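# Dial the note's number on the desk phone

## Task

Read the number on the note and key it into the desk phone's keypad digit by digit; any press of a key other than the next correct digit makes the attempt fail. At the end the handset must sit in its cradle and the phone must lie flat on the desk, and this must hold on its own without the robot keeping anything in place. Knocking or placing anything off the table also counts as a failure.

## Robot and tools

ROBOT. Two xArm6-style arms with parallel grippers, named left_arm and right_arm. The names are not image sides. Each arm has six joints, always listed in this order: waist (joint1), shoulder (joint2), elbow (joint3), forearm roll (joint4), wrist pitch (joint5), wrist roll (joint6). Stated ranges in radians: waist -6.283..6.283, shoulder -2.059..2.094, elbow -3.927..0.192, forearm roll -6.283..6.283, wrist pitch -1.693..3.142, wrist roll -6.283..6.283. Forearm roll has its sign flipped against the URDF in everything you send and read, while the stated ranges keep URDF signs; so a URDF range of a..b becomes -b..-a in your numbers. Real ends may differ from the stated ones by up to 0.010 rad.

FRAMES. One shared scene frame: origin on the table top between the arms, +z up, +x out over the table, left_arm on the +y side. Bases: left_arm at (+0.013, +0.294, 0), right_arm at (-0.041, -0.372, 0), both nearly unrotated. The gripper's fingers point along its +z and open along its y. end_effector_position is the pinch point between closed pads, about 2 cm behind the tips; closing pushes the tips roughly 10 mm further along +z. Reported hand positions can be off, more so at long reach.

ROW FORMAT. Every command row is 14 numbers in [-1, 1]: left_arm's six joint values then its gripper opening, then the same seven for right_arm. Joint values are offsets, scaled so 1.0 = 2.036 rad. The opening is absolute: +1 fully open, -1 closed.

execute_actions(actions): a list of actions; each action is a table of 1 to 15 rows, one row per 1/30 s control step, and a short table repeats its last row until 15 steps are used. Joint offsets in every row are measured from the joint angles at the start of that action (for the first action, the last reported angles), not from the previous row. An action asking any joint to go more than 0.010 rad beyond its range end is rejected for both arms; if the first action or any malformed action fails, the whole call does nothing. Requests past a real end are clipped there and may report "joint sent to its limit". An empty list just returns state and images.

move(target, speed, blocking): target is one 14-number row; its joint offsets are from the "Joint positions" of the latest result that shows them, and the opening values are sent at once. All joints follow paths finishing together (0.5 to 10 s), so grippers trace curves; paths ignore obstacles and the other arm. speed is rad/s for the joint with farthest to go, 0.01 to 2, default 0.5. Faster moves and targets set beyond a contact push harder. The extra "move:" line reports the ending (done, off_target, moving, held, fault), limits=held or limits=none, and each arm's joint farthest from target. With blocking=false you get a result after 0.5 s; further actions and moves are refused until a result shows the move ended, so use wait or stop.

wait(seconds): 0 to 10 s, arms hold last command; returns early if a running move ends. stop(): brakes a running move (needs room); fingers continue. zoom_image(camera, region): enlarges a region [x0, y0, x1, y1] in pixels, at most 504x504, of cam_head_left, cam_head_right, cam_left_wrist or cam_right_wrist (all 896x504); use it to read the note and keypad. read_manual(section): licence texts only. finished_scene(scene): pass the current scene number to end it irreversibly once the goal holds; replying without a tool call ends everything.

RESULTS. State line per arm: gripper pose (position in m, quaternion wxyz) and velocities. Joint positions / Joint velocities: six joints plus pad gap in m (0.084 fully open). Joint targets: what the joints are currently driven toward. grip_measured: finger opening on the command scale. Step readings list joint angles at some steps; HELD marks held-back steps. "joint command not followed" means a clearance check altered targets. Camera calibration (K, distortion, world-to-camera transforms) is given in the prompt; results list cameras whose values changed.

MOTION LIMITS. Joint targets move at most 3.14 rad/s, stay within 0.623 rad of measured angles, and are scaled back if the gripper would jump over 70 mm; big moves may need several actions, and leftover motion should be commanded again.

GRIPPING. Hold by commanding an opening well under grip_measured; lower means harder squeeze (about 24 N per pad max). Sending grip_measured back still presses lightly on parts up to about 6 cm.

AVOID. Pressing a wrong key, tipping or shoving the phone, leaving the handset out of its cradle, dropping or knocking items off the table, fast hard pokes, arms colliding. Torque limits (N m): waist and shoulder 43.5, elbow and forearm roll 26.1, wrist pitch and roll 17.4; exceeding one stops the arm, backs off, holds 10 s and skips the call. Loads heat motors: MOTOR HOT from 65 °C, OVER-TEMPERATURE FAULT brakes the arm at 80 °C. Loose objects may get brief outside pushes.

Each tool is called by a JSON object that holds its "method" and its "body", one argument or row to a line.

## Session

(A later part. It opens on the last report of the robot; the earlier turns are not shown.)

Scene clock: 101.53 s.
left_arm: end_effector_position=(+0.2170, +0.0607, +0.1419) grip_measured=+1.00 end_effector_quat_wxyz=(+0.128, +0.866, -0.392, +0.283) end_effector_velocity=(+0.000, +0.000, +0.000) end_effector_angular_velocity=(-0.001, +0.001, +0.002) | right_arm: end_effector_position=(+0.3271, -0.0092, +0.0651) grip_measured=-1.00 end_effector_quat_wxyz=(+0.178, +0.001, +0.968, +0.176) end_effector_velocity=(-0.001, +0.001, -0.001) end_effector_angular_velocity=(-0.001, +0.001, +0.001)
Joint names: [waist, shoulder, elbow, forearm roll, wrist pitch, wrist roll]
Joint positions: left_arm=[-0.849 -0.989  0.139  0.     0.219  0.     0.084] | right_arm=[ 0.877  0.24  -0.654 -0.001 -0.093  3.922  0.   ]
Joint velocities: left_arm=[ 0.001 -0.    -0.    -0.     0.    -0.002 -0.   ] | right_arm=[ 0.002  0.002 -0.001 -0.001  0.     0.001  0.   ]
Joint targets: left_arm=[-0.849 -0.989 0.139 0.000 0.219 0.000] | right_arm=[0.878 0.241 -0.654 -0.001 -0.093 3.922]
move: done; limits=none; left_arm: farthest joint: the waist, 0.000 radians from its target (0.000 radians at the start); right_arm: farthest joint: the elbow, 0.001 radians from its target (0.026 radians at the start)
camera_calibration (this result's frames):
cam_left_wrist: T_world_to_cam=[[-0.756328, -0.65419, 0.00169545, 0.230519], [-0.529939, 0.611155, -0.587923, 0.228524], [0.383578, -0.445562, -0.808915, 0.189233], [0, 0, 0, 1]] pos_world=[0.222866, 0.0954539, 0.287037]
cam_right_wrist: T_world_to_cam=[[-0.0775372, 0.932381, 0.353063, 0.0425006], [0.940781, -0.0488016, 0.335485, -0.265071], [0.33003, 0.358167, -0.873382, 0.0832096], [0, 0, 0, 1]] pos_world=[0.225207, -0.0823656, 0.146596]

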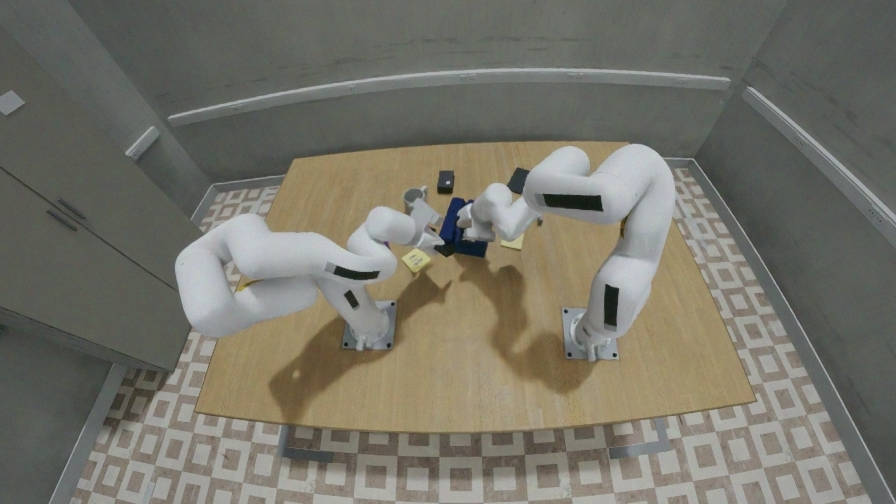

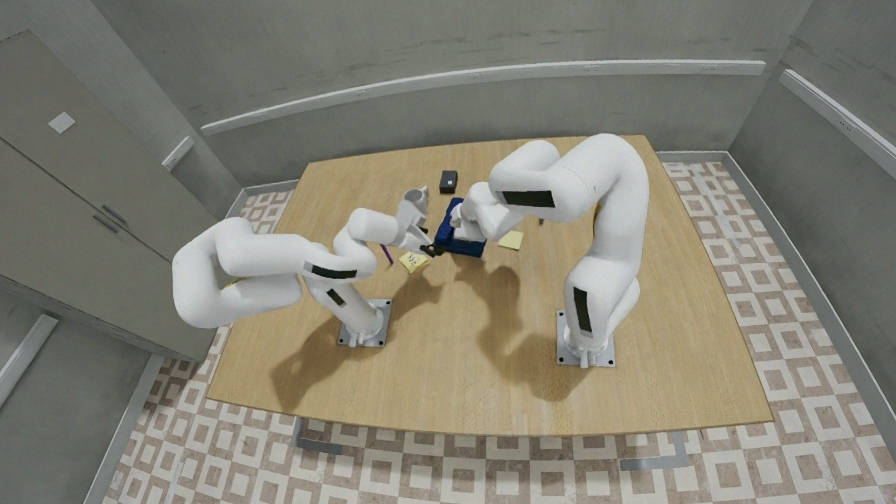

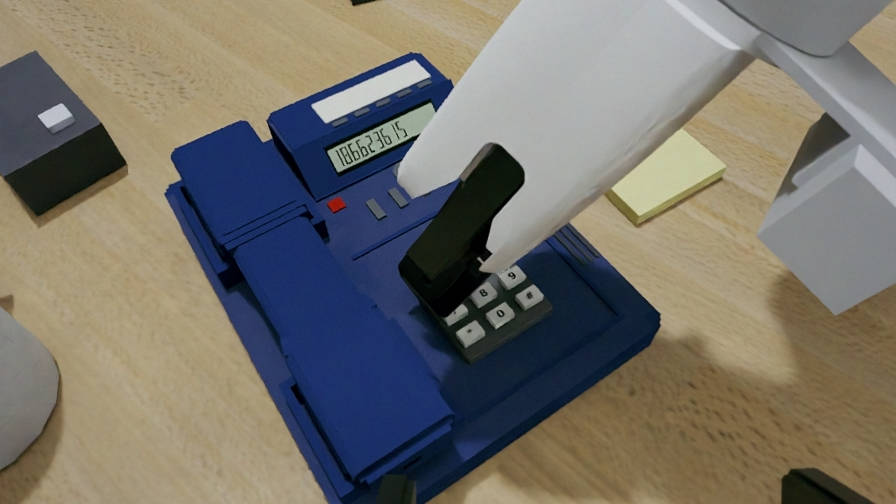

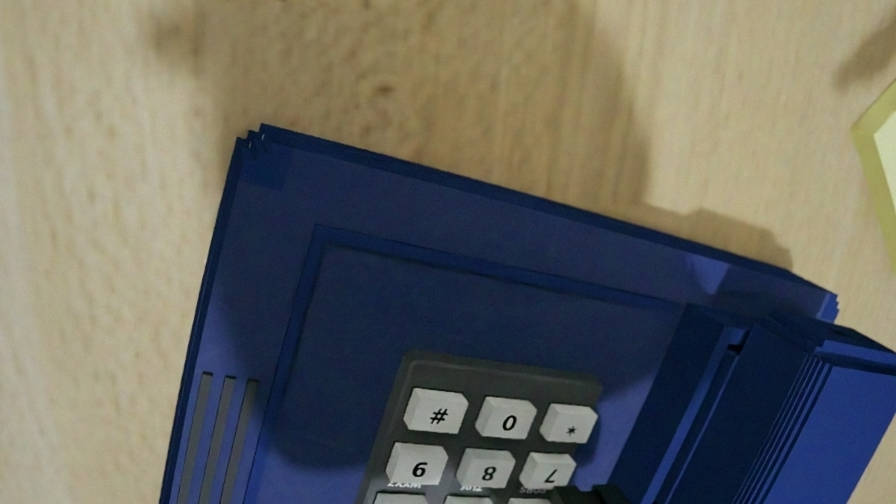

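{"method": "move", "body": {
  "target": [0,0,0,0,0,0,1,0,0.0134,0,0,-0.0134,0,-1],
  "speed": 0.03
}}

{"method": "move", "body": {
  "target": [0,0,0,0,0,0,1,0,-0.015,0,0,0.015,0,-1],
  "speed": 0.06
}}

Scene clock: 105.70 s.
left_arm: end_effector_position=(+0.2170, +0.0607, +0.1419) grip_measured=+1.00 end_effector_quat_wxyz=(+0.128, +0.866, -0.392, +0.283) end_effector_velocity=(+0.000, +0.000, -0.000) end_effector_angular_velocity=(-0.000, +0.000, +0.001) | right_arm: end_effector_position=(+0.3268, -0.0095, +0.0565) grip_measured=-1.00 end_effector_quat_wxyz=(+0.178, +0.001, +0.968, +0.176) end_effector_velocity=(-0.001, -0.000, -0.001) end_effector_angular_velocity=(-0.002, +0.001, +0.001)
Joint names: [waist, shoulder, elbow, forearm roll, wrist pitch, wrist roll]
Joint positions: left_arm=[-0.849 -0.989  0.139  0.     0.219  0.     0.084] | right_arm=[ 0.877  0.267 -0.655 -0.001 -0.12   3.922  0.   ]
Joint velocities: left_arm=[ 0.    -0.     0.    -0.    -0.    -0.001  0.   ] | right_arm=[-0.     0.003  0.001  0.001 -0.002 -0.     0.   ]
Joint targets: left_arm=[-0.849 -0.989 0.139 0.000 0.219 0.000] | right_arm=[0.877 0.268 -0.654 -0.001 -0.120 3.922]
move: done; limits=none; left_arm: farthest joint: the waist, 0.000 radians from its target (0.000 radians at the start); right_arm: farthest joint: the elbow, 0.001 radians from its target (0.000 radians at the start)
camera_calibration (this result's frames):
cam_left_wrist: T_world_to_cam=[[-0.756328, -0.65419, 0.00169551, 0.230519], [-0.52994, 0.611155, -0.587923, 0.228524], [0.383578, -0.445562, -0.808915, 0.189233], [0, 0, 0, 1]] pos_world=[0.222866, 0.095454, 0.287037]
cam_right_wrist: T_world_to_cam=[[-0.0777145, 0.932231, 0.353421, 0.0458465], [0.94063, -0.0489255, 0.335889, -0.26186], [0.330417, 0.358542, -0.873082, 0.0757322], [0, 0, 0, 1]] pos_world=[0.224853, -0.0827043, 0.137873]

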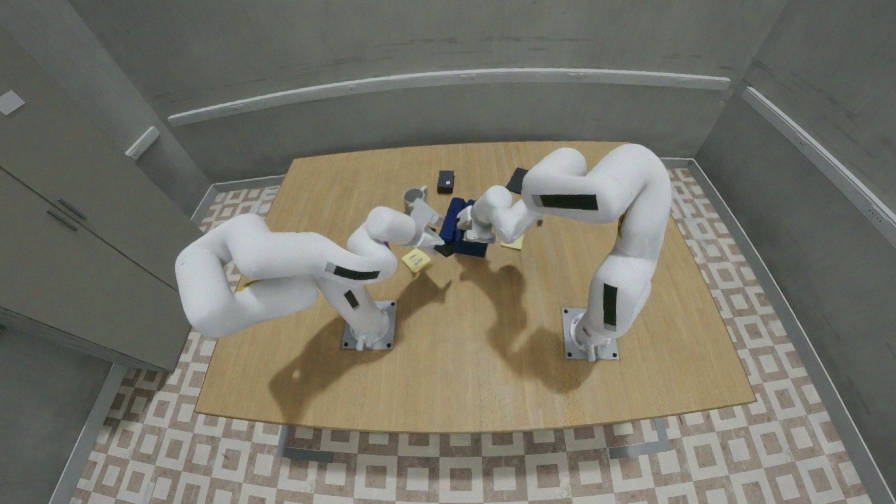

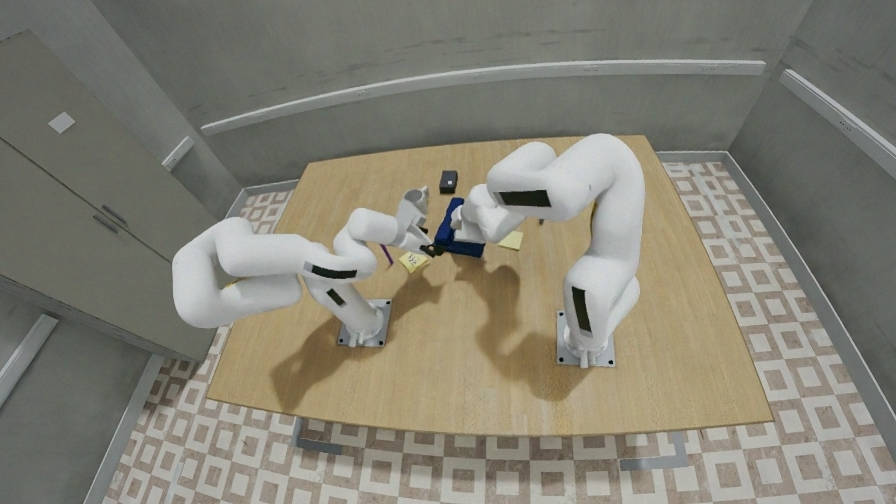

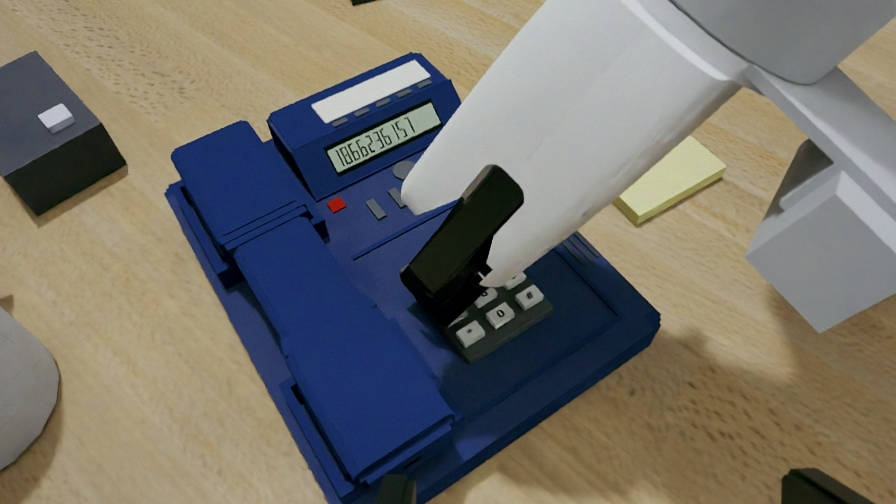

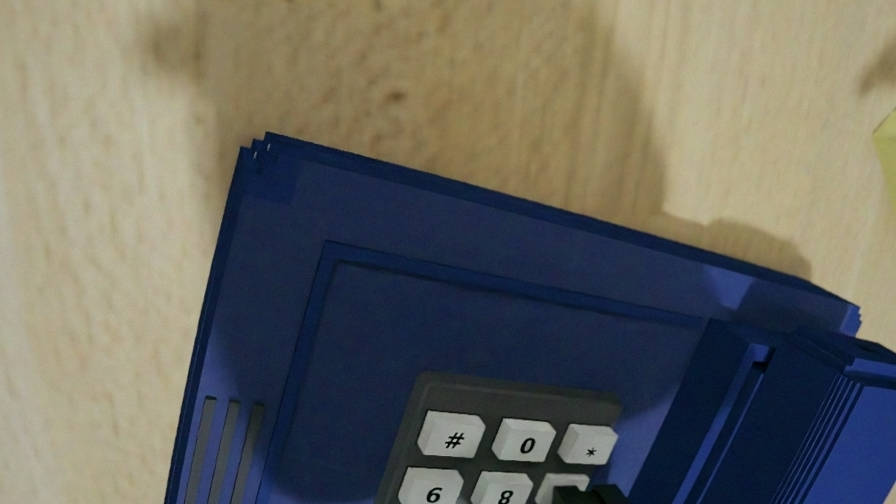

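Scene clock: 106.57 s.
left_arm: end_effector_position=(+0.2170, +0.0607, +0.1419) grip_measured=+1.00 end_effector_quat_wxyz=(+0.128, +0.866, -0.392, +0.283) end_effector_velocity=(+0.000, -0.001, +0.001) end_effector_angular_velocity=(-0.002, -0.000, +0.000) | right_arm: end_effector_position=(+0.3272, -0.0091, +0.0663) grip_measured=-1.00 end_effector_quat_wxyz=(+0.178, +0.001, +0.968, +0.176) end_effector_velocity=(-0.000, -0.000, -0.000) end_effector_angular_velocity=(-0.002, +0.002, +0.001)
Joint names: [waist, shoulder, elbow, forearm roll, wrist pitch, wrist roll]
Joint positions: left_arm=[-0.849 -0.989  0.139  0.     0.219  0.     0.084] | right_arm=[ 0.877  0.237 -0.654 -0.001 -0.09   3.922  0.   ]
Joint velocities: left_arm=[-0.001 -0.    -0.002  0.001  0.    -0.    -0.   ] | right_arm=[ 0.    -0.001 -0.     0.     0.004 -0.     0.   ]
Joint targets: left_arm=[-0.849 -0.989 0.139 0.000 0.219 0.000] | right_arm=[0.877 0.237 -0.655 -0.001 -0.089 3.922]
move: done; limits=none; left_arm: farthest joint: the waist, 0.000 radians from its target (0.000 radians at the start); right_arm: farthest joint: the shoulder, 0.001 radians from its target (0.031 radians at the start)
camera_calibration (this result's frames):
cam_left_wrist: T_world_to_cam=[[-0.756328, -0.65419, 0.00169552, 0.230518], [-0.52994, 0.611155, -0.587923, 0.228524], [0.383577, -0.445562, -0.808915, 0.189233], [0, 0, 0, 1]] pos_world=[0.222866, 0.0954539, 0.287037]
cam_right_wrist: T_world_to_cam=[[-0.0776627, 0.932276, 0.353314, 0.0419753], [0.940683, -0.0488788, 0.335748, -0.265574], [0.33028, 0.358431, -0.87318, 0.084089], [0, 0, 0, 1]] pos_world=[0.225308, -0.0822537, 0.147761]

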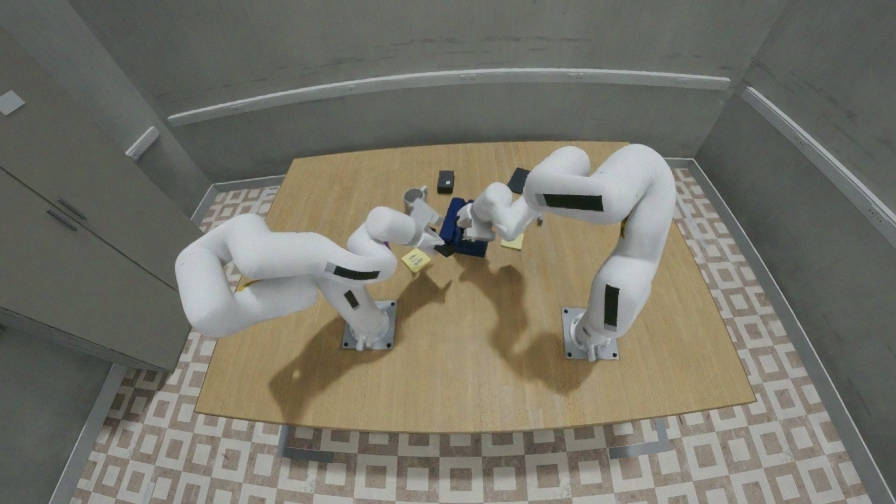

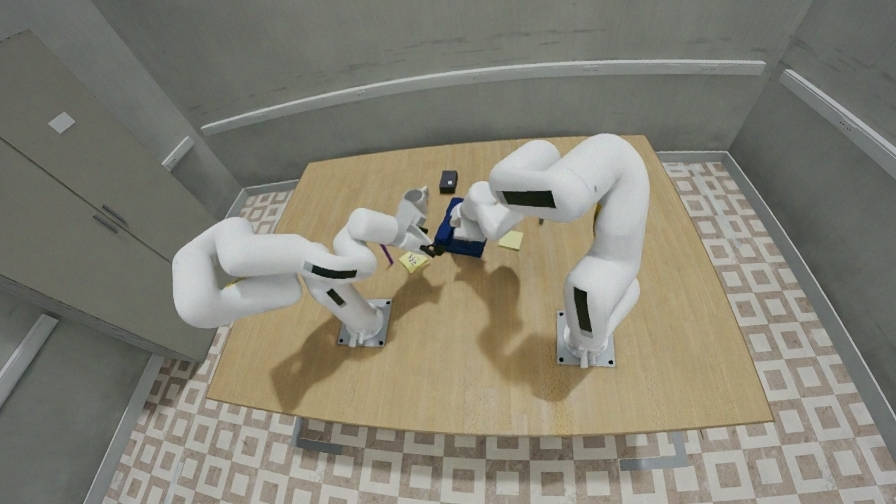

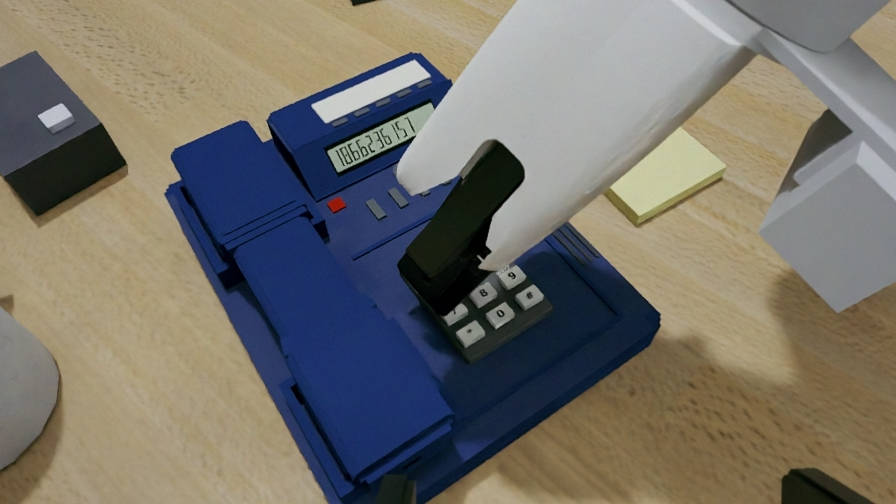

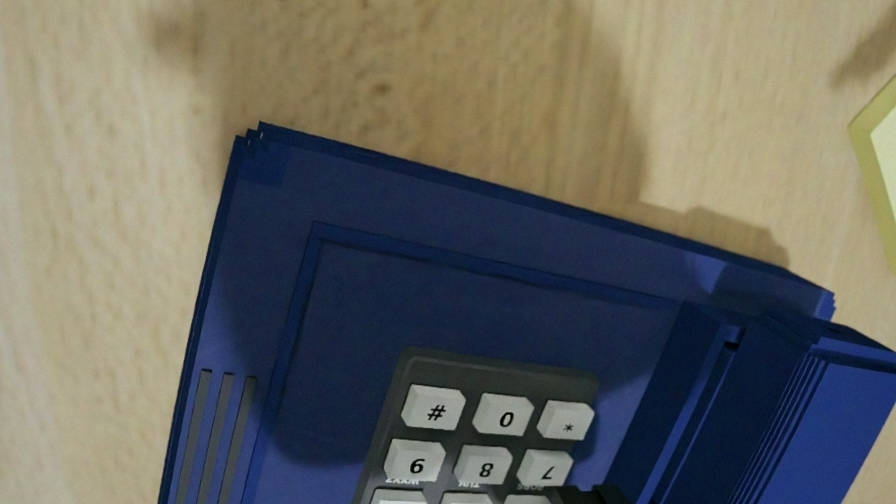

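{"method": "finished_scene", "body": {
  "scene": 2
}}

The scene is finished: the task was done.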